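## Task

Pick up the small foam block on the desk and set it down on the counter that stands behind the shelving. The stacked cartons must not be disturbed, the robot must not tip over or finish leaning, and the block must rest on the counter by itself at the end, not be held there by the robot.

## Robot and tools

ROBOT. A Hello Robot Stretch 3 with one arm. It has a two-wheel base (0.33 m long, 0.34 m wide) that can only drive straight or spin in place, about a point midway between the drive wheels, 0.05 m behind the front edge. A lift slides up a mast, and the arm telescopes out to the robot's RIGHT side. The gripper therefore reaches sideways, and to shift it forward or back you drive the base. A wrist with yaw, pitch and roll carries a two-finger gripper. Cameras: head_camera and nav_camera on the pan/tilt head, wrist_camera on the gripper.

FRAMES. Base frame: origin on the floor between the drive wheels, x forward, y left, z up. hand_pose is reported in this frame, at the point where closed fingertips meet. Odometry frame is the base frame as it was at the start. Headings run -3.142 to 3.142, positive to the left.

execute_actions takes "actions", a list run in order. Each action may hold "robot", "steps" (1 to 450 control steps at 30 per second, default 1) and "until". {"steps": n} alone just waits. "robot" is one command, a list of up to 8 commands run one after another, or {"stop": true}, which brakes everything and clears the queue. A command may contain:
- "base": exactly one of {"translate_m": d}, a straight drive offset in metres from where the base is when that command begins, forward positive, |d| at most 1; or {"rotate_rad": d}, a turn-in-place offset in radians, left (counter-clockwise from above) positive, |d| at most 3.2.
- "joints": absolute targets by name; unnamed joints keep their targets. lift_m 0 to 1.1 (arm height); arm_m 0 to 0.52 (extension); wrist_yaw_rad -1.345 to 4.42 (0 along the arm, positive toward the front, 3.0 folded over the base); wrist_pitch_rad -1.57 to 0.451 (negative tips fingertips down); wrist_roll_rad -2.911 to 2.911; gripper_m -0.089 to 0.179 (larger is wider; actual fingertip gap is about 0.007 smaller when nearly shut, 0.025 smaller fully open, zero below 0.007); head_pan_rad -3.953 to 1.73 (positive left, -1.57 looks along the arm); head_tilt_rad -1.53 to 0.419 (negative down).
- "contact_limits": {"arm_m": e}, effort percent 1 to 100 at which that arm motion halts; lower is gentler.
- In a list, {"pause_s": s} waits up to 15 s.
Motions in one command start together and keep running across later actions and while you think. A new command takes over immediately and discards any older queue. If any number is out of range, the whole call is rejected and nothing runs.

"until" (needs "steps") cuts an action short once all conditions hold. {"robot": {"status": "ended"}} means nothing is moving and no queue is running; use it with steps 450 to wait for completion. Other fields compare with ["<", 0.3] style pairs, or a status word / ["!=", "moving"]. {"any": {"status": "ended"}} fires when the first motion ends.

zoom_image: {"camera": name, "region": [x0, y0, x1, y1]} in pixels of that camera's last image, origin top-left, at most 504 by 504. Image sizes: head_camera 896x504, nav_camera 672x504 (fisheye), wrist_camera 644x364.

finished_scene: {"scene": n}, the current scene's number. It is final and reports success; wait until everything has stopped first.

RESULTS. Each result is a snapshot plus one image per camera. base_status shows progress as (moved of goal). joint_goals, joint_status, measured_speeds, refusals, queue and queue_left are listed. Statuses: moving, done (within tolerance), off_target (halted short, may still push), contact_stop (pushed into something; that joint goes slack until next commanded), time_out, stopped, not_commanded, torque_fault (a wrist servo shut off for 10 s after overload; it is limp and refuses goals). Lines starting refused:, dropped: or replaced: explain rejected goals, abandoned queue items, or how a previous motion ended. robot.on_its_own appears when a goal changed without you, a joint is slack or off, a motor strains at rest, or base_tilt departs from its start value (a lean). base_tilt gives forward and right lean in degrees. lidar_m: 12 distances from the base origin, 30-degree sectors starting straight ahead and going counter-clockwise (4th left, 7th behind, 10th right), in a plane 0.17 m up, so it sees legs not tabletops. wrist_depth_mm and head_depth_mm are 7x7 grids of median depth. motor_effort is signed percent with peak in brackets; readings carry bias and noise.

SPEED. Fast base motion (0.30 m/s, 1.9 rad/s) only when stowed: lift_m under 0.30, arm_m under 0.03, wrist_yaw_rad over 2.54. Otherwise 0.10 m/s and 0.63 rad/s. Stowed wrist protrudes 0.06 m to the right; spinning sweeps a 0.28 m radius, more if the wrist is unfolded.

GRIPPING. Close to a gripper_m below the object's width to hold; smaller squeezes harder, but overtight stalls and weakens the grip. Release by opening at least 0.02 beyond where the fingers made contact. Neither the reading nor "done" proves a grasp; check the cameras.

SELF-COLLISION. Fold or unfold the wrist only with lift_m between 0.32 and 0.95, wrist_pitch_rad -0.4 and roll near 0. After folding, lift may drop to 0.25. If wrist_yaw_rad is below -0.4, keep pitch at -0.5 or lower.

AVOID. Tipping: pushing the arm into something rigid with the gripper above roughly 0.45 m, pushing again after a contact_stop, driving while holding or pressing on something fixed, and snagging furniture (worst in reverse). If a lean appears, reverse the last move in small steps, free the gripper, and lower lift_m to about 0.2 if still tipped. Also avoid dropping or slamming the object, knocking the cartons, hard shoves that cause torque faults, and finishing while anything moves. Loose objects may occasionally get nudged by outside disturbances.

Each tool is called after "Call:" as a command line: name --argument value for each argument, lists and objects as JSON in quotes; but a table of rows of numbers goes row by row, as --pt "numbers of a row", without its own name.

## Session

Call:
execute_actions --actions '[]'

Scene clock: 0.00 s.
robot.base_odometry: x=+0.000 y=+0.000 heading=+0.000 (m, m, rad; robot's odometry frame)
robot.turned_by_wheels: +0.000 (rad since the last result)
robot.turned_by_imu: +0.000 (rad since the last result)
robot.base_tilt: forward=-2.1 right=+2.3 (deg)
robot.lidar_m: 1.37 1.79 1.14 0.96 0.96 1.06 0.86 0.83 0.92 1.43 2.80 2.07
robot.head_depth_mm: 1710 2118 2121 2098 2077 1770 1319 / 1728 2054 2011 2014 2011 1746 1227 / 1750 1972 1947 1947 1954 1713 1203 / 1750 1890 1889 1881 1871 1686 1133 / 1793 1821 1813 1812 1812 1663 1076 / 1730 1746 1746 1740 1739 1692 1717 / 1697 1694 1681 1673 1675 1661 1659
robot.base_status: not_commanded
robot.joint_positions: lift_m=+0.414 arm_m=-0.002 wrist_yaw_rad=+2.989 wrist_pitch_rad=-0.553 wrist_roll_rad=-0.003 gripper_m=+0.037 head_pan_rad=+0.011 head_tilt_rad=-0.021
robot.joint_goals: lift_m=+0.414 arm_m=-0.002 wrist_yaw_rad=+2.989 wrist_pitch_rad=-0.553 wrist_roll_rad=-0.003 gripper_m=+0.037 head_pan_rad=+0.011 head_tilt_rad=-0.021
robot.joint_status: lift_m=not_commanded arm_m=not_commanded wrist_yaw_rad=not_commanded wrist_pitch_rad=not_commanded wrist_roll_rad=not_commanded gripper_m=not_commanded head_pan_rad=not_commanded head_tilt_rad=not_commanded
robot.measured_speeds: translate_m=+0.000 rotate_rad=+0.000 lift_m=+0.000 arm_m=+0.000 wrist_yaw_rad=+0.000 wrist_pitch_rad=+0.000 wrist_roll_rad=+0.000 head_pan_rad=+0.000 head_tilt_rad=+0.000
robot: refusals=0 queue=idle queue_left=0
robot.motor_effort: left_wheel=+0 right_wheel=+0 lift_m=+22 arm_m=+0 wrist_yaw_rad=+0 wrist_pitch_rad=+4 wrist_roll_rad=-1 gripper_m=+0 head_pan_rad=+0 head_tilt_rad=+1 (%)
robot.hand_pose: x=+0.0100 y=+0.0603 z=+0.3981 quat_wxyz=(+0.244, +0.692, +0.141, +0.665) (m; robot's base frame)
robot.wrist_depth_mm: 745 - 925 - - - - / 803 - - - - - - / 853 937 - - - 976 961 / 889 898 867 846 829 802 798 / 764 741 - 704 710 682 668 / 647 641 623 609 - 592 580 / 562 557 - - 525 516 512
pictures: head_camera (sideways: a quarter turn clockwise sets it upright), nav_camera (sideways: a quarter turn counterclockwise sets it upright), wrist_camera
Images, in order (width x height): head_camera 896x504, nav_camera 672x504, wrist_camera 644x364.

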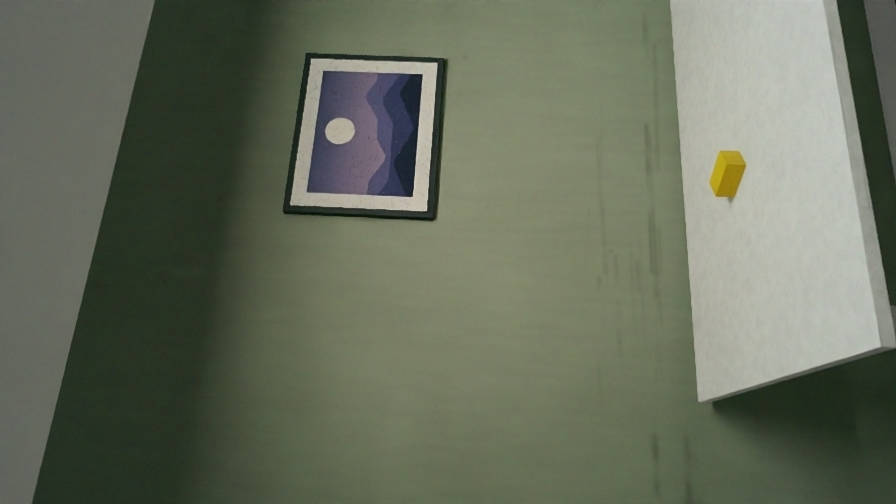

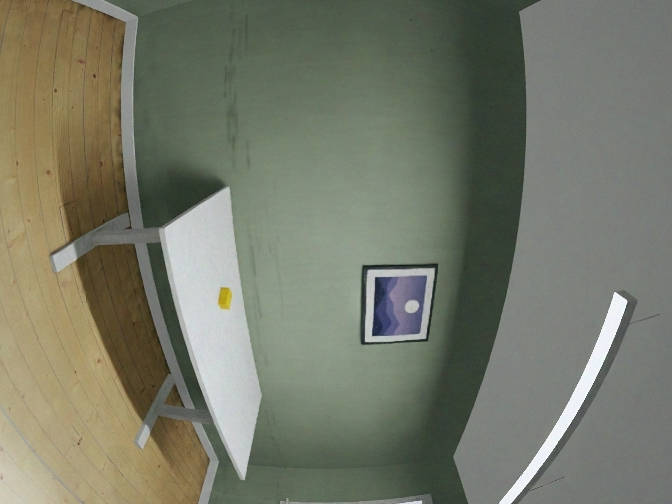

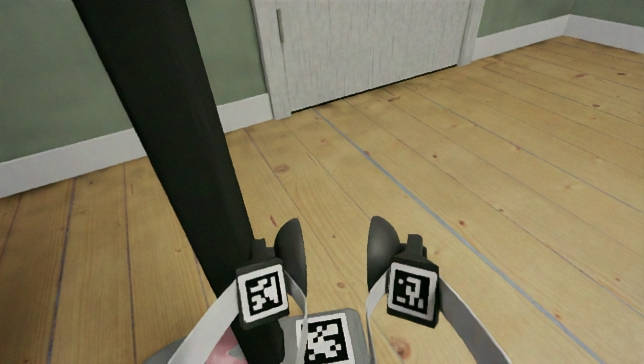

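Call:
execute_actions --actions '[{"robot":[{"base":{"rotate_rad":-0.345},"joints":{"lift_m":0.28,"wrist_pitch_rad":-0.4}},{"base":{"translate_m":0.91}},{"base":{"rotate_rad":2.115}},{"joints":{"lift_m":0.9,"head_tilt_rad":-0.7,"head_pan_rad":-1.57}},{"joints":{"wrist_yaw_rad":0,"gripper_m":0.15}},{"joints":{"wrist_pitch_rad":-1.5,"lift_m":1.0,"arm_m":0.4}}],"steps":450,"until":{"robot":{"status":"ended"}}},{"steps":450,"until":{"robot":{"status":"ended"}}}]'

Scene clock: 28.40 s.
robot.base_odometry: x=+0.856 y=-0.308 heading=+1.770 (m, m, rad; robot's odometry frame)
robot.turned_by_wheels: +1.770 (rad since the last result)
robot.turned_by_imu: +1.746 (rad since the last result)
robot.base_tilt: forward=-2.0 right=+2.3 (deg)
robot.lidar_m: 1.51 1.52 1.75 1.51 1.78 1.89 2.22 1.18 1.19 1.09 0.66 1.35
robot.head_depth_mm: 941 - 1195 987 767 629 1168 / 920 - 1177 984 768 630 1161 / 918 - 1168 977 766 627 1139 / 909 1011 1142 970 761 624 567 / 897 1000 1135 965 757 623 565 / 889 985 1105 960 755 620 551 / 883 976 1102 957 754 619 550
robot.base_status: done (rotate_rad +2.1149 of +2.1150)
robot.joint_positions: lift_m=+0.999 arm_m=+0.400 wrist_yaw_rad=+0.001 wrist_pitch_rad=-1.496 wrist_roll_rad=-0.003 gripper_m=+0.150 head_pan_rad=-1.563 head_tilt_rad=-0.692
robot.joint_goals: lift_m=+1.000 arm_m=+0.400 wrist_yaw_rad=+0.000 wrist_pitch_rad=-1.500 wrist_roll_rad=-0.003 gripper_m=+0.150 head_pan_rad=-1.570 head_tilt_rad=-0.700
robot.joint_status: lift_m=done arm_m=done wrist_yaw_rad=done wrist_pitch_rad=done wrist_roll_rad=not_commanded gripper_m=done head_pan_rad=done head_tilt_rad=done
robot.measured_speeds: translate_m=+0.000 rotate_rad=+0.000 lift_m=+0.000 arm_m=+0.000 wrist_yaw_rad=+0.000 wrist_pitch_rad=+0.000 wrist_roll_rad=+0.000 head_pan_rad=+0.000 head_tilt_rad=+0.000
robot: refusals=0 queue=done queue_left=0
robot.motor_effort: left_wheel=-1(6) right_wheel=+2(14) lift_m=+31(30) arm_m=+3(3) wrist_yaw_rad=-1(4) wrist_pitch_rad=-2(8) wrist_roll_rad=+0(1) gripper_m=-1(98) head_pan_rad=-3(47) head_tilt_rad=-3(27) (%)
robot.hand_pose: x=-0.0216 y=-0.5398 z=+0.8808 quat_wxyz=(+0.519, +0.482, -0.517, -0.481) (m; robot's base frame)
robot.wrist_depth_mm: 326 323 316 272 310 306 303 / 330 326 321 317 315 310 306 / 333 331 324 322 318 313 309 / 337 331 331 326 319 316 312 / 340 337 332 327 322 321 313 / 343 - 335 331 326 326 318 / 348 345 338 335 330 328 321
pictures: head_camera (sideways: a quarter turn clockwise sets it upright), nav_camera (sideways: a quarter turn counterclockwise sets it upright), wrist_camera
Images, in order (width x height): head_camera 896x504, nav_camera 672x504, wrist_camera 644x364.

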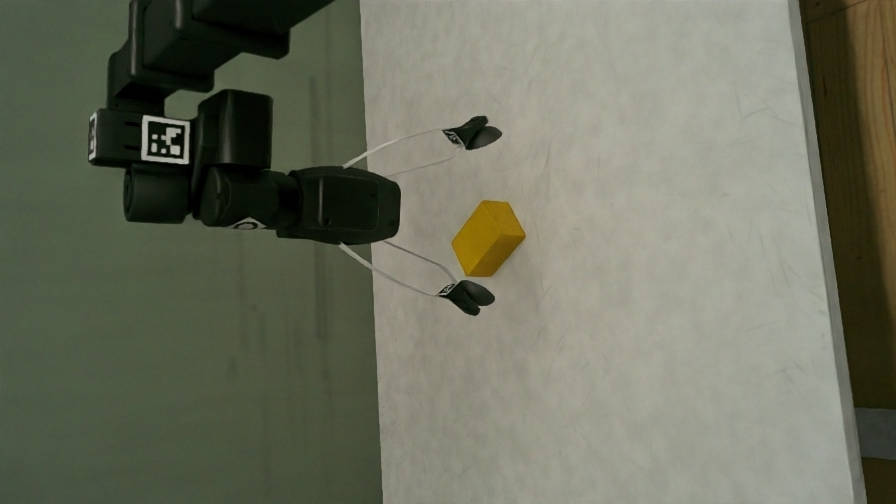

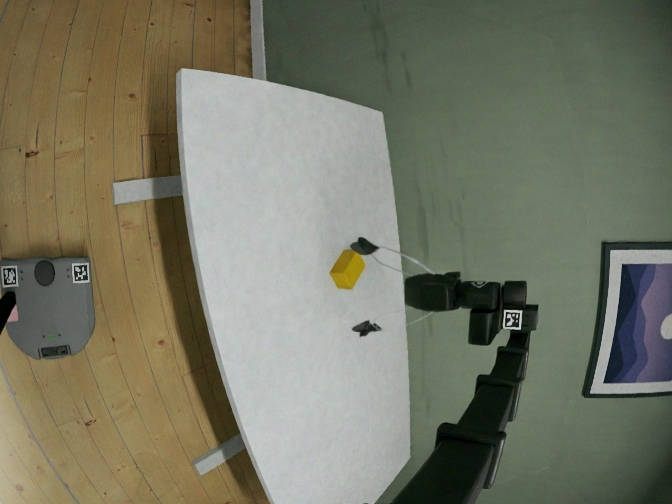

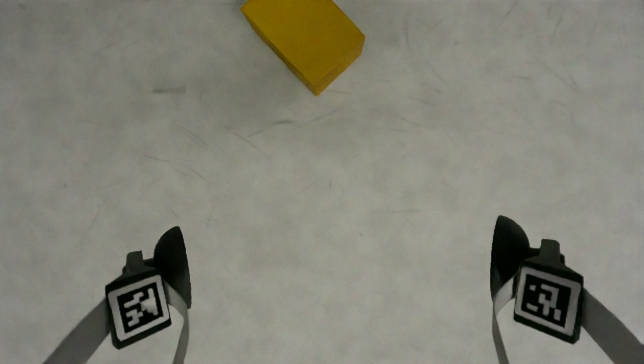

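Call:
execute_actions --actions '[{"robot":[{"base":{"translate_m":0.025},"joints":{"arm_m":0.52,"wrist_pitch_rad":-1.3}},{"joints":{"lift_m":0.86}}],"steps":300,"until":{"robot":{"status":"ended"}}}]'

Scene clock: 35.03 s.
robot.base_odometry: x=+0.851 y=-0.283 heading=+1.770 (m, m, rad; robot's odometry frame)
robot.turned_by_wheels: +0.000 (rad since the last result)
robot.turned_by_imu: -0.001 (rad since the last result)
robot.base_tilt: forward=-2.1 right=+2.3 (deg)
robot.lidar_m: 1.49 1.50 1.74 1.51 1.79 1.91 2.25 1.20 1.19 1.08 0.65 1.34
robot.head_depth_mm: 940 1052 1178 - - 614 1167 / 924 1029 - 942 767 627 1147 / 919 1017 - 976 763 628 1138 / 906 1009 1134 954 762 624 569 / 895 994 1130 971 761 625 566 / 888 985 1110 965 756 620 552 / 875 971 1093 959 753 622 549
robot.base_status: done (translate_m +0.0250 of +0.0250)
robot.joint_positions: lift_m=+0.861 arm_m=+0.518 wrist_yaw_rad=+0.001 wrist_pitch_rad=-1.305 wrist_roll_rad=-0.003 gripper_m=+0.150 head_pan_rad=-1.563 head_tilt_rad=-0.692
robot.joint_goals: lift_m=+0.860 arm_m=+0.520 wrist_yaw_rad=+0.000 wrist_pitch_rad=-1.300 wrist_roll_rad=-0.003 gripper_m=+0.150 head_pan_rad=-1.570 head_tilt_rad=-0.700
robot.joint_status: lift_m=done arm_m=done wrist_yaw_rad=done wrist_pitch_rad=done wrist_roll_rad=not_commanded gripper_m=done head_pan_rad=done head_tilt_rad=done
robot.measured_speeds: translate_m=+0.000 rotate_rad=+0.000 lift_m=+0.000 arm_m=+0.000 wrist_yaw_rad=+0.000 wrist_pitch_rad=+0.000 wrist_roll_rad=+0.000 head_pan_rad=+0.000 head_tilt_rad=+0.000
robot: refusals=0 queue=done queue_left=0
robot.motor_effort: left_wheel=-1(2) right_wheel=+2(9) lift_m=+11(29) arm_m=+3(3) wrist_yaw_rad=-1(1) wrist_pitch_rad=+1(2) wrist_roll_rad=+0(1) gripper_m=+0(0) head_pan_rad=-4(4) head_tilt_rad=-3(3) (%)
robot.hand_pose: x=-0.0216 y=-0.7066 z=+0.7457 quat_wxyz=(+0.563, +0.430, -0.561, -0.429) (m; robot's base frame)
robot.wrist_depth_mm: 218 215 212 207 205 201 198 / 214 210 206 203 200 197 194 / 209 206 203 199 196 194 191 / 204 201 198 150 193 190 187 / 200 198 193 147 187 186 183 / 195 - 190 144 142 183 179 / 193 188 187 141 140 179 175
pictures: head_camera (sideways: a quarter turn clockwise sets it upright), nav_camera (sideways: a quarter turn counterclockwise sets it upright), wrist_camera
Images, in order (width x height): head_camera 896x504, nav_camera 672x504, wrist_camera 644x364.

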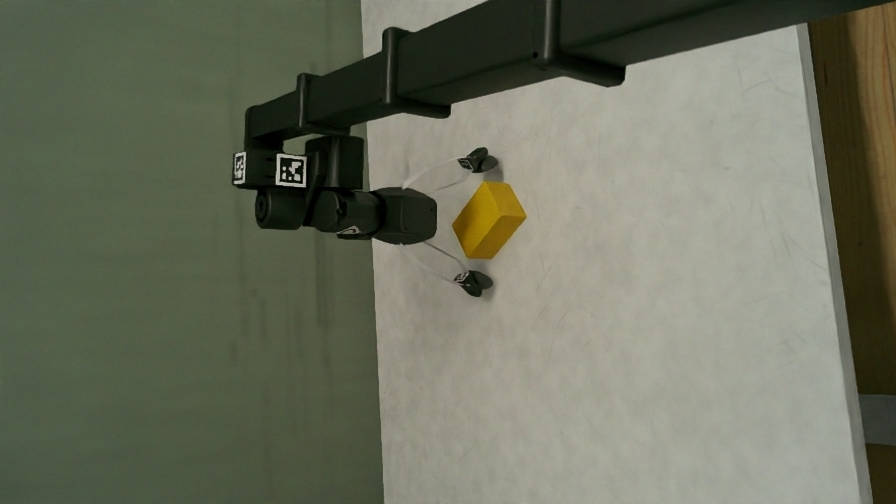

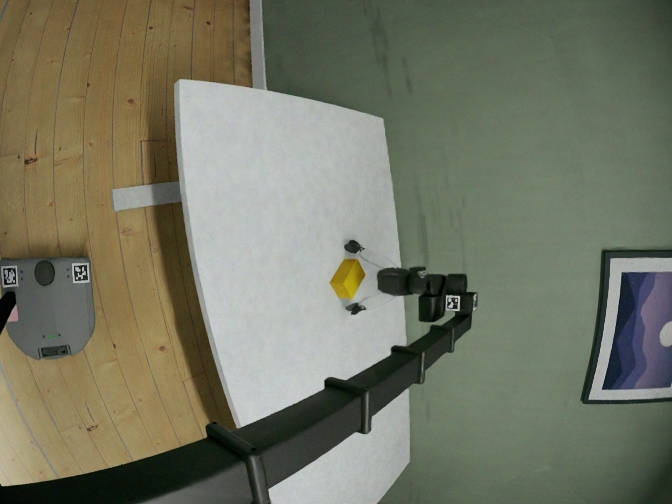

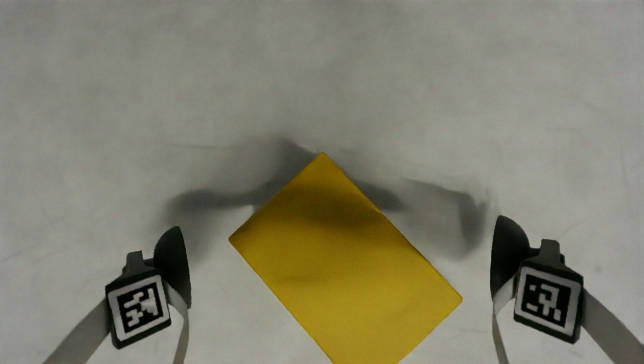

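Grasp, stow, and face the shelving.

Call:
execute_actions --actions '[{"robot":[{"joints":{"gripper_m":0.0}},{"joints":{"lift_m":0.95,"head_pan_rad":0,"head_tilt_rad":-0.3}},{"joints":{"arm_m":0.0}},{"joints":{"wrist_pitch_rad":-0.4}},{"joints":{"wrist_yaw_rad":3.0}},{"joints":{"lift_m":0.27},"base":{"rotate_rad":1.57}}],"steps":450,"until":{"robot":{"status":"ended"}}},{"steps":450,"until":{"robot":{"status":"ended"}}}]'

Scene clock: 59.10 s.
robot.base_odometry: x=+0.851 y=-0.283 heading=-2.943 (m, m, rad; robot's odometry frame)
robot.turned_by_wheels: +1.570 (rad since the last result)
robot.turned_by_imu: +1.561 (rad since the last result)
robot.base_tilt: forward=-2.1 right=+2.2 (deg)
robot.lidar_m: 1.52 1.64 1.89 2.25 1.20 1.19 1.08 0.65 1.34 1.49 1.50 1.74
robot.head_depth_mm: 1601 1747 1735 1731 1831 1922 1613 / 1654 1906 1960 1756 1732 2006 1615 / 1665 1856 1553 1653 1683 1796 1613 / 1694 1824 1539 1698 1845 1774 1585 / 1577 1796 1889 1929 1889 1777 1593 / 3249 3432 3588 3160 2949 2066 1577 / 3206 3367 3448 3068 2949 2039 1563
robot.base_status: done (rotate_rad +1.5699 of +1.5700)
robot.joint_positions: lift_m=+0.271 arm_m=+0.000 wrist_yaw_rad=+2.997 wrist_pitch_rad=-0.423 wrist_roll_rad=-0.003 gripper_m=+0.046 head_pan_rad=-0.007 head_tilt_rad=-0.310
robot.joint_goals: lift_m=+0.270 arm_m=+0.000 wrist_yaw_rad=+3.000 wrist_pitch_rad=-0.400 wrist_roll_rad=-0.003 gripper_m=+0.045 head_pan_rad=+0.000 head_tilt_rad=-0.300
robot.joint_status: lift_m=done arm_m=done wrist_yaw_rad=done wrist_pitch_rad=done wrist_roll_rad=not_commanded gripper_m=done head_pan_rad=done head_tilt_rad=done
robot.measured_speeds: translate_m=+0.000 rotate_rad=+0.000 lift_m=+0.000 arm_m=+0.000 wrist_yaw_rad=+0.000 wrist_pitch_rad=+0.000 wrist_roll_rad=+0.000 head_pan_rad=+0.000 head_tilt_rad=+0.000
robot: refusals=0 queue=done queue_left=0
robot.on_its_own: gripper_m is held at +0.045, not at your +0.000, by its stall guard, which is not easing now
robot.motor_effort: left_wheel=-1(5) right_wheel=+2(8) lift_m=+11(33) arm_m=-1(1) wrist_yaw_rad=+2(2) wrist_pitch_rad=+7(6) wrist_roll_rad=+0(0) gripper_m=-23(100) head_pan_rad=+4(46) head_tilt_rad=+3(23) (%)
robot.hand_pose: x=+0.0110 y=+0.0762 z=+0.2820 quat_wxyz=(+0.198, +0.699, +0.099, +0.680) (m; robot's base frame)
robot.wrist_depth_mm: - - - - - - - / - - - - - - - / - - - - - 954 907 / 849 837 792 148 748 725 701 / 662 647 148 146 586 582 564 / 545 536 - 144 142 501 476 / 462 - - 142 141 411 416
pictures: head_camera (sideways: a quarter turn clockwise sets it upright), nav_camera (sideways: a quarter turn counterclockwise sets it upright), wrist_camera
Images, in order (width x height): head_camera 896x504, nav_camera 672x504, wrist_camera 644x364.

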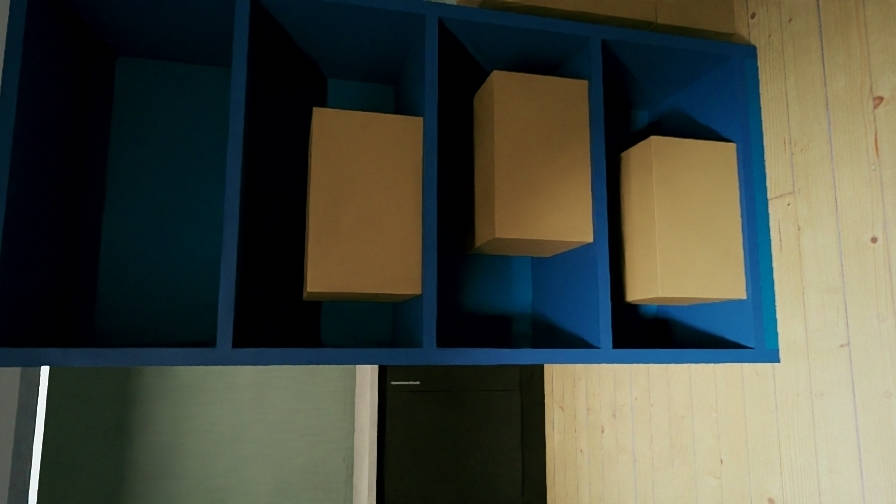

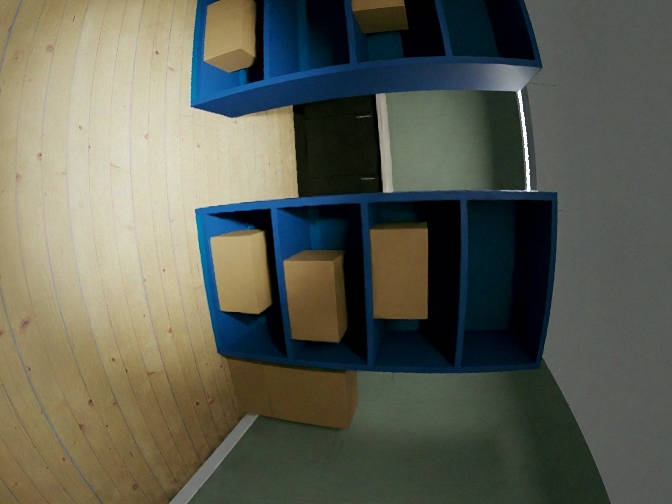

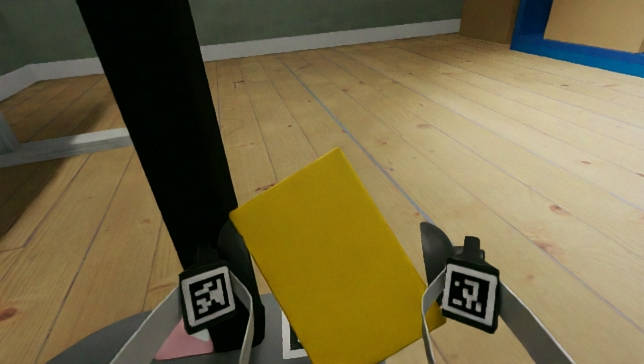

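Call:
execute_actions --actions '[{"robot":[{"base":{"rotate_rad":0.576}},{"base":{"translate_m":0.95}},{"base":{"rotate_rad":-0.576}}],"steps":450,"until":{"robot":{"status":"ended"}}}]'

Scene clock: 70.83 s.
robot.base_odometry: x=+0.172 y=-0.947 heading=-2.943 (m, m, rad; robot's odometry frame)
robot.turned_by_wheels: +0.000 (rad since the last result)
robot.turned_by_imu: -0.004 (rad since the last result)
robot.base_tilt: forward=-2.0 right=+2.3 (deg)
robot.lidar_m: 0.86 0.69 0.86 1.77 1.88 2.14 1.65 1.59 2.05 1.88 1.15 0.74
robot.head_depth_mm: 707 701 702 701 719 763 869 / 913 913 912 909 912 912 913 / 2580 2710 2819 2355 2445 1943 1303 / 2540 2655 2803 2311 2442 2111 1598 / 2482 2634 2778 2262 2348 2054 1591 / 2467 2587 2753 2229 2360 2091 1575 / 2421 2536 2675 2196 2287 2033 1517
robot.base_status: done (rotate_rad -0.5759 of -0.5760)
robot.joint_positions: lift_m=+0.271 arm_m=+0.000 wrist_yaw_rad=+2.998 wrist_pitch_rad=-0.423 wrist_roll_rad=-0.003 gripper_m=+0.046 head_pan_rad=-0.007 head_tilt_rad=-0.309
robot.joint_goals: lift_m=+0.270 arm_m=+0.000 wrist_yaw_rad=+3.000 wrist_pitch_rad=-0.400 wrist_roll_rad=-0.003 gripper_m=+0.045 head_pan_rad=+0.000 head_tilt_rad=-0.300
robot.joint_status: lift_m=done arm_m=done wrist_yaw_rad=done wrist_pitch_rad=done wrist_roll_rad=not_commanded gripper_m=done head_pan_rad=done head_tilt_rad=done
robot.measured_speeds: translate_m=+0.000 rotate_rad=+0.000 lift_m=+0.000 arm_m=+0.000 wrist_yaw_rad=+0.000 wrist_pitch_rad=+0.000 wrist_roll_rad=+0.000 head_pan_rad=+0.000 head_tilt_rad=+0.000
robot: refusals=0 queue=done queue_left=0
robot.on_its_own: gripper_m is held at +0.045, not at your +0.000, by its stall guard, which is not easing now
robot.motor_effort: left_wheel=+1(5) right_wheel=-1(11) lift_m=+11(11) arm_m=-1(1) wrist_yaw_rad=+1(2) wrist_pitch_rad=+7(7) wrist_roll_rad=+0(0) gripper_m=-24(23) head_pan_rad=+3(4) head_tilt_rad=+3(4) (%)
robot.hand_pose: x=+0.0108 y=+0.0763 z=+0.2821 quat_wxyz=(+0.198, +0.699, +0.099, +0.680) (m; robot's base frame)
robot.wrist_depth_mm: - - - - - 815 721 / - - - - - 850 796 / - - - - - 850 741 / 855 827 792 148 749 723 639 / 663 650 148 146 590 587 563 / 546 537 - 144 142 503 477 / 461 - - 142 141 413 416
pictures: head_camera (sideways: a quarter turn clockwise sets it upright), nav_camera (sideways: a quarter turn counterclockwise sets it upright), wrist_camera
Images, in order (width x height): head_camera 896x504, nav_camera 672x504, wrist_camera 644x364.

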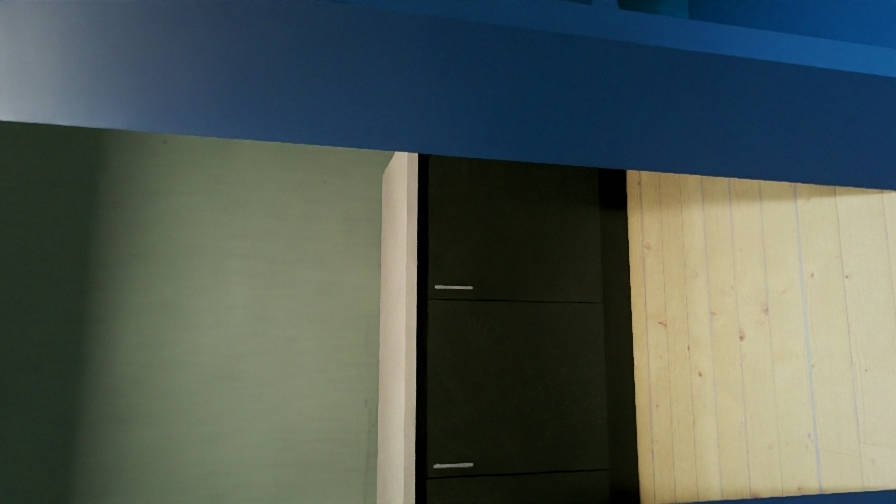

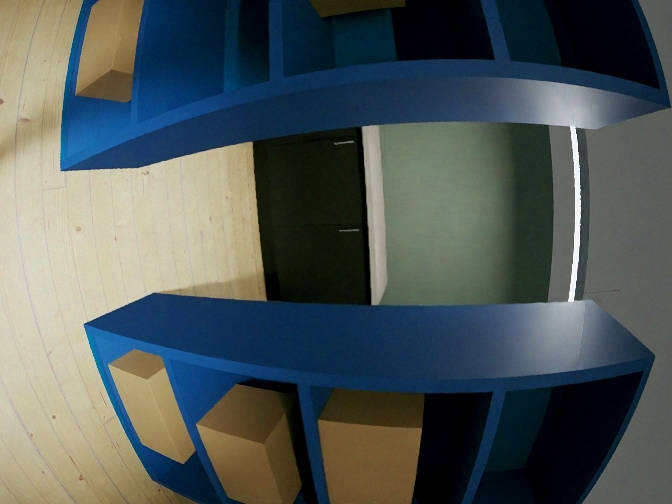

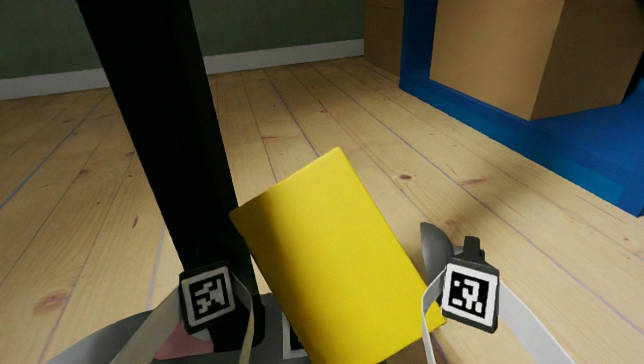

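Call:
execute_actions --actions '[{"robot":[{"base":{"rotate_rad":0.12}},{"base":{"translate_m":0.75}}],"steps":450,"until":{"robot":{"status":"ended"}}}]'

Scene clock: 78.90 s.
robot.base_odometry: x=-0.540 y=-1.182 heading=-2.823 (m, m, rad; robot's odometry frame)
robot.turned_by_wheels: +0.120 (rad since the last result)
robot.turned_by_imu: +0.116 (rad since the last result)
robot.base_tilt: forward=-2.1 right=+2.3 (deg)
robot.lidar_m: 1.46 0.43 0.30 0.29 0.30 2.60 2.37 2.30 0.34 0.32 0.33 0.43
robot.head_depth_mm: 1842 1952 2022 1742 1583 1661 1645 / 1838 1921 2049 1724 1568 1659 1610 / 1828 1936 2014 1692 1558 1635 1618 / 1853 1915 2003 1646 1560 1653 1595 / 1812 1907 2006 1613 1552 1651 1587 / 1816 1890 2008 1584 1551 1633 1585 / 1813 1875 1994 1570 1533 1623 1585
robot.base_status: done (translate_m +0.7500 of +0.7500)
robot.joint_positions: lift_m=+0.271 arm_m=+0.000 wrist_yaw_rad=+2.998 wrist_pitch_rad=-0.423 wrist_roll_rad=-0.003 gripper_m=+0.046 head_pan_rad=-0.007 head_tilt_rad=-0.309
robot.joint_goals: lift_m=+0.270 arm_m=+0.000 wrist_yaw_rad=+3.000 wrist_pitch_rad=-0.400 wrist_roll_rad=-0.003 gripper_m=+0.045 head_pan_rad=+0.000 head_tilt_rad=-0.300
robot.joint_status: lift_m=done arm_m=done wrist_yaw_rad=done wrist_pitch_rad=done wrist_roll_rad=not_commanded gripper_m=done head_pan_rad=done head_tilt_rad=done
robot.measured_speeds: translate_m=+0.000 rotate_rad=+0.000 lift_m=+0.000 arm_m=+0.000 wrist_yaw_rad=+0.000 wrist_pitch_rad=+0.000 wrist_roll_rad=+0.000 head_pan_rad=+0.000 head_tilt_rad=+0.000
robot: refusals=0 queue=done queue_left=0
robot.on_its_own: gripper_m is held at +0.045, not at your +0.000, by its stall guard, which is not easing now
robot.motor_effort: left_wheel=-1(6) right_wheel=+2(12) lift_m=+11(11) arm_m=-1(2) wrist_yaw_rad=+1(1) wrist_pitch_rad=+7(7) wrist_roll_rad=+0(1) gripper_m=-24(24) head_pan_rad=+3(4) head_tilt_rad=+3(3) (%)
robot.hand_pose: x=+0.0108 y=+0.0763 z=+0.2821 quat_wxyz=(+0.198, +0.699, +0.099, +0.680) (m; robot's base frame)
robot.wrist_depth_mm: - - 296 308 321 337 359 / - - 320 334 350 366 - / - - 348 362 382 402 869 / 854 827 372 148 420 447 701 / 662 635 147 146 447 504 564 / 547 533 - 144 142 497 480 / 468 - - 142 141 409 411
pictures: head_camera (sideways: a quarter turn clockwise sets it upright), nav_camera (sideways: a quarter turn counterclockwise sets it upright), wrist_camera
Images, in order (width x height): head_camera 896x504, nav_camera 672x504, wrist_camera 644x364.

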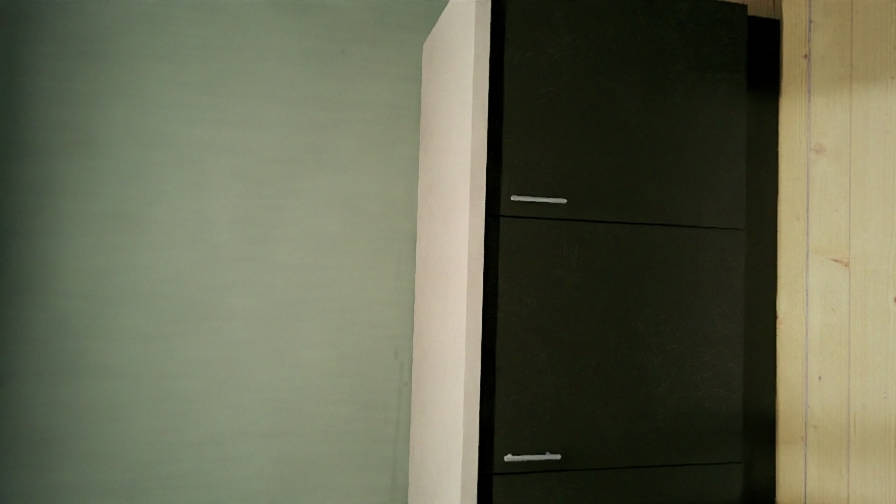

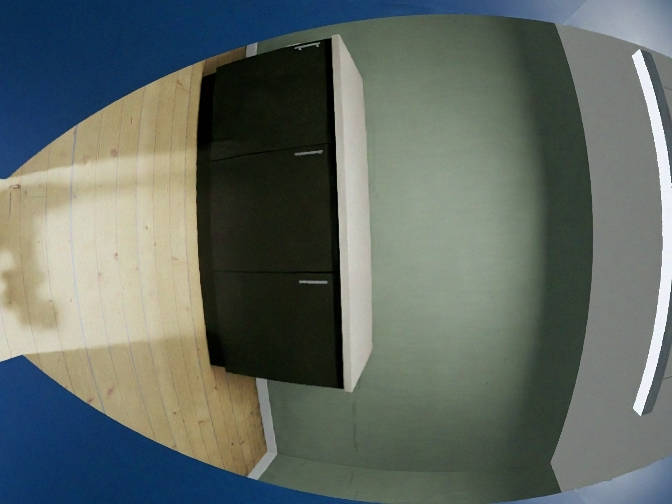

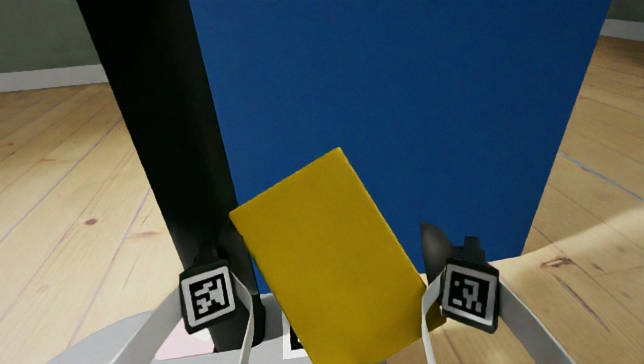

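Call:
execute_actions --actions '[{"robot":[{"base":{"translate_m":0.9}},{"base":{"rotate_rad":1.57},"joints":{"lift_m":0.9,"head_pan_rad":-1.57,"head_tilt_rad":-0.6}},{"joints":{"wrist_yaw_rad":0}},{"joints":{"lift_m":1.0,"wrist_pitch_rad":0,"arm_m":0.4}}],"steps":450,"until":{"robot":{"status":"ended"}}},{"steps":450,"until":{"robot":{"status":"ended"}}}]'

Scene clock: 100.90 s.
robot.base_odometry: x=-1.395 y=-1.464 heading=-1.253 (m, m, rad; robot's odometry frame)
robot.turned_by_wheels: +1.570 (rad since the last result)
robot.turned_by_imu: +1.557 (rad since the last result)
robot.base_tilt: forward=-2.1 right=+2.3 (deg)
robot.lidar_m: 1.95 0.82 0.64 3.19 0.66 0.74 1.80 0.85 0.59 0.56 0.58 0.76
robot.head_depth_mm: 962 1043 - 772 693 800 950 / 960 1025 1031 769 692 801 951 / 960 1021 - 766 690 796 944 / 955 1036 1081 760 689 796 937 / 953 1047 1114 756 684 794 937 / 954 1046 1109 749 686 794 935 / 954 1049 1106 748 684 787 937
robot.base_status: done (rotate_rad +1.5699 of +1.5700)
robot.joint_positions: lift_m=+0.999 arm_m=+0.400 wrist_yaw_rad=+0.002 wrist_pitch_rad=-0.027 wrist_roll_rad=-0.003 gripper_m=+0.046 head_pan_rad=-1.563 head_tilt_rad=-0.593
robot.joint_goals: lift_m=+1.000 arm_m=+0.400 wrist_yaw_rad=+0.000 wrist_pitch_rad=+0.000 wrist_roll_rad=-0.003 gripper_m=+0.045 head_pan_rad=-1.570 head_tilt_rad=-0.600
robot.joint_status: lift_m=done arm_m=done wrist_yaw_rad=done wrist_pitch_rad=done wrist_roll_rad=not_commanded gripper_m=done head_pan_rad=done head_tilt_rad=done
robot.measured_speeds: translate_m=+0.000 rotate_rad=+0.000 lift_m=+0.000 arm_m=+0.000 wrist_yaw_rad=+0.000 wrist_pitch_rad=+0.000 wrist_roll_rad=+0.000 head_pan_rad=+0.000 head_tilt_rad=+0.000
robot: refusals=0 queue=done queue_left=0
robot.on_its_own: gripper_m is held at +0.045, not at your +0.000, by its stall guard, which is not easing now
robot.motor_effort: left_wheel=-1(5) right_wheel=+2(12) lift_m=+32(32) arm_m=+3(3) wrist_yaw_rad=-1(3) wrist_pitch_rad=+8(8) wrist_roll_rad=+0(0) gripper_m=-24(23) head_pan_rad=-4(48) head_tilt_rad=-3(17) (%)
robot.hand_pose: x=-0.0211 y=-0.8003 z=+1.1072 quat_wxyz=(+0.708, +0.010, -0.706, -0.009) (m; robot's base frame)
robot.wrist_depth_mm: 482 481 485 489 483 486 485 / 495 492 495 493 496 501 495 / 505 506 505 506 510 507 511 / 509 520 527 148 524 523 526 / 537 532 149 146 529 539 543 / 552 547 503 144 142 543 511 / 443 441 425 142 141 383 395
pictures: head_camera (sideways: a quarter turn clockwise sets it upright), nav_camera (sideways: a quarter turn counterclockwise sets it upright), wrist_camera
Images, in order (width x height): head_camera 896x504, nav_camera 672x504, wrist_camera 644x364.

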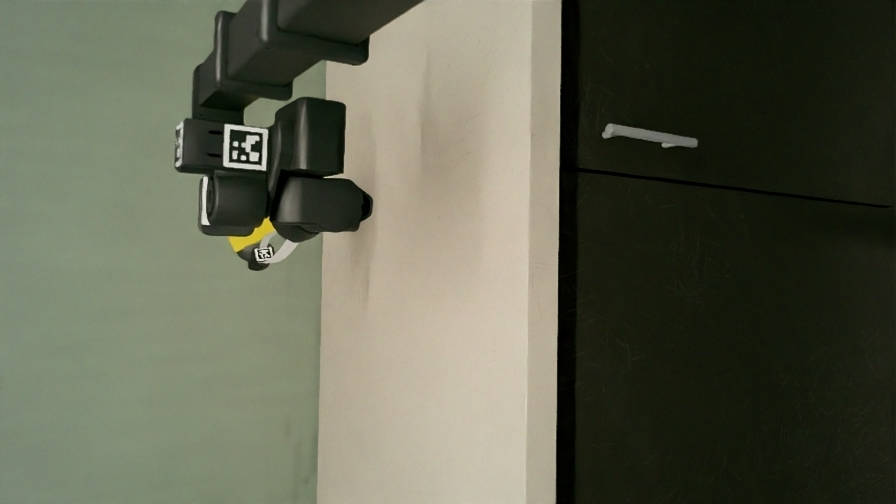

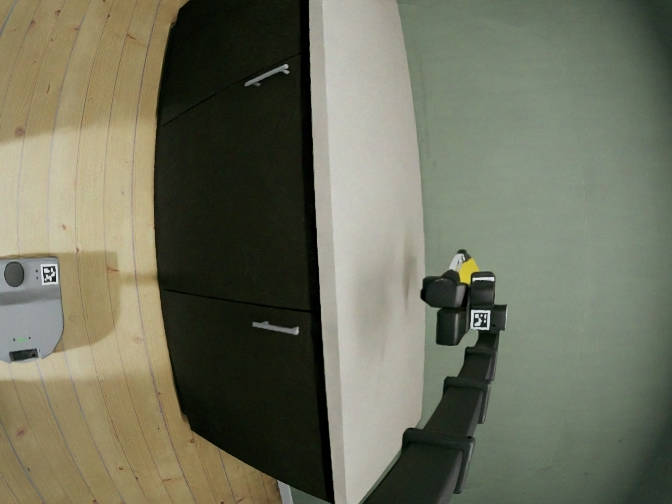

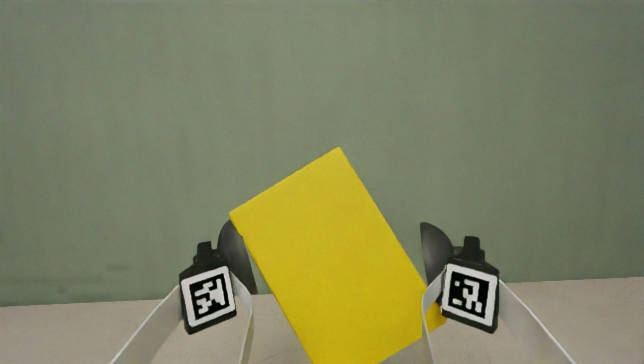

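Same height as before, it seems.

Call:
execute_actions --actions '[{"robot":[{"joints":{"lift_m":0.88}},{"joints":{"gripper_m":0.14}},{"joints":{"lift_m":1.02}},{"joints":{"arm_m":0.05}}],"steps":450,"until":{"robot":{"status":"ended"}}}]'

Scene clock: 111.77 s.
robot.base_odometry: x=-1.395 y=-1.464 heading=-1.253 (m, m, rad; robot's odometry frame)
robot.turned_by_wheels: +0.000 (rad since the last result)
robot.turned_by_imu: -0.001 (rad since the last result)
robot.base_tilt: forward=-2.1 right=+2.3 (deg)
robot.lidar_m: 1.95 0.83 0.64 3.17 0.66 0.74 1.81 0.85 0.60 0.56 0.58 0.76
robot.head_depth_mm: 960 1055 - - - - 945 / 954 1056 1136 - - 835 949 / 954 1054 1125 - - - 947 / 956 1050 1115 799 688 816 943 / 956 1050 1126 723 684 790 938 / 959 1043 1108 752 683 792 937 / 953 1046 1105 749 683 787 933
robot.base_status: done (rotate_rad +1.5699 of +1.5700)
robot.joint_positions: lift_m=+1.019 arm_m=+0.050 wrist_yaw_rad=+0.001 wrist_pitch_rad=-0.024 wrist_roll_rad=-0.003 gripper_m=+0.140 head_pan_rad=-1.563 head_tilt_rad=-0.593
robot.joint_goals: lift_m=+1.020 arm_m=+0.050 wrist_yaw_rad=+0.000 wrist_pitch_rad=+0.000 wrist_roll_rad=-0.003 gripper_m=+0.140 head_pan_rad=-1.570 head_tilt_rad=-0.600
robot.joint_status: lift_m=done arm_m=done wrist_yaw_rad=done wrist_pitch_rad=done wrist_roll_rad=not_commanded gripper_m=done head_pan_rad=done head_tilt_rad=done
robot.measured_speeds: translate_m=+0.000 rotate_rad=+0.000 lift_m=+0.000 arm_m=+0.000 wrist_yaw_rad=+0.000 wrist_pitch_rad=+0.000 wrist_roll_rad=+0.000 head_pan_rad=+0.000 head_tilt_rad=+0.000
robot: refusals=0 queue=done queue_left=0
robot.motor_effort: left_wheel=-1(1) right_wheel=+2(2) lift_m=+31(33) arm_m=-1(2) wrist_yaw_rad=-1(1) wrist_pitch_rad=+7(8) wrist_roll_rad=-1(1) gripper_m=-1(100) head_pan_rad=-4(3) head_tilt_rad=-2(2) (%)
robot.hand_pose: x=-0.0212 y=-0.4508 z=+1.1280 quat_wxyz=(+0.708, +0.009, -0.706, -0.008) (m; robot's base frame)
robot.wrist_depth_mm: 815 824 815 815 813 815 833 / 830 831 831 827 838 852 849 / 859 855 852 851 861 884 871 / 872 885 876 879 888 877 886 / 889 892 884 895 879 895 905 / 661 694 627 574 591 - 562 / 490 449 466 458 444 433 424
pictures: head_camera (sideways: a quarter turn clockwise sets it upright), nav_camera (sideways: a quarter turn counterclockwise sets it upright), wrist_camera
Images, in order (width x height): head_camera 896x504, nav_camera 672x504, wrist_camera 644x364.

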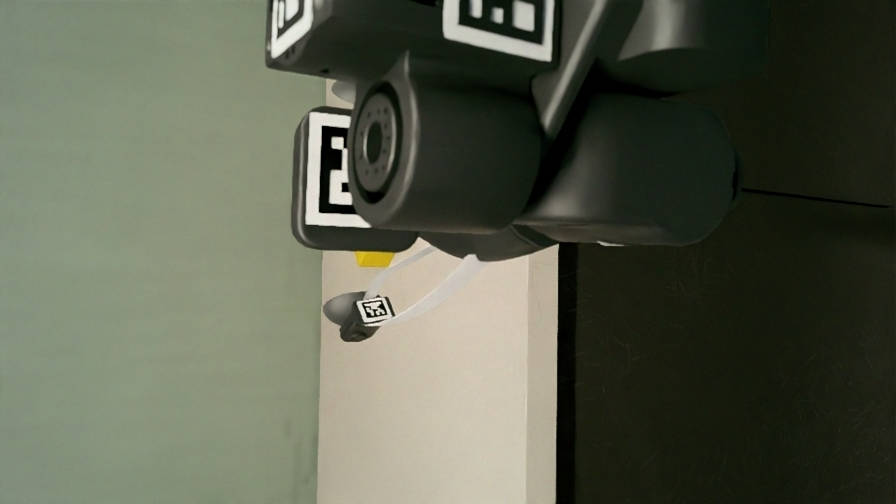

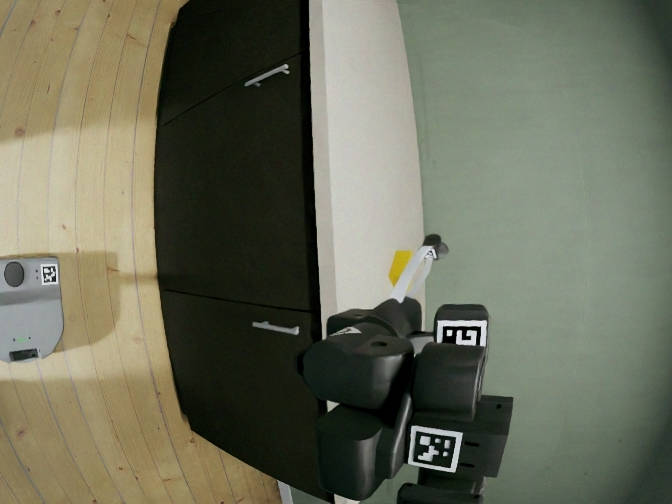

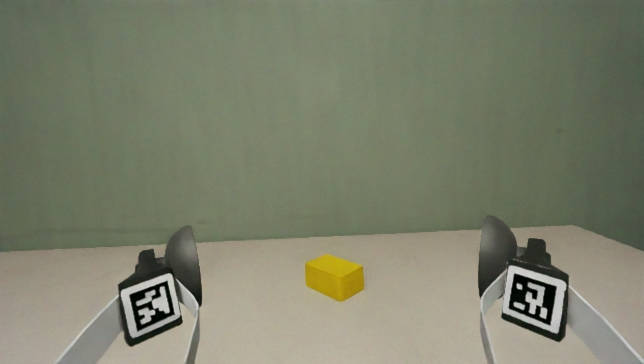

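Call:
finished_scene --scene 2

The scene is finished: the task was done.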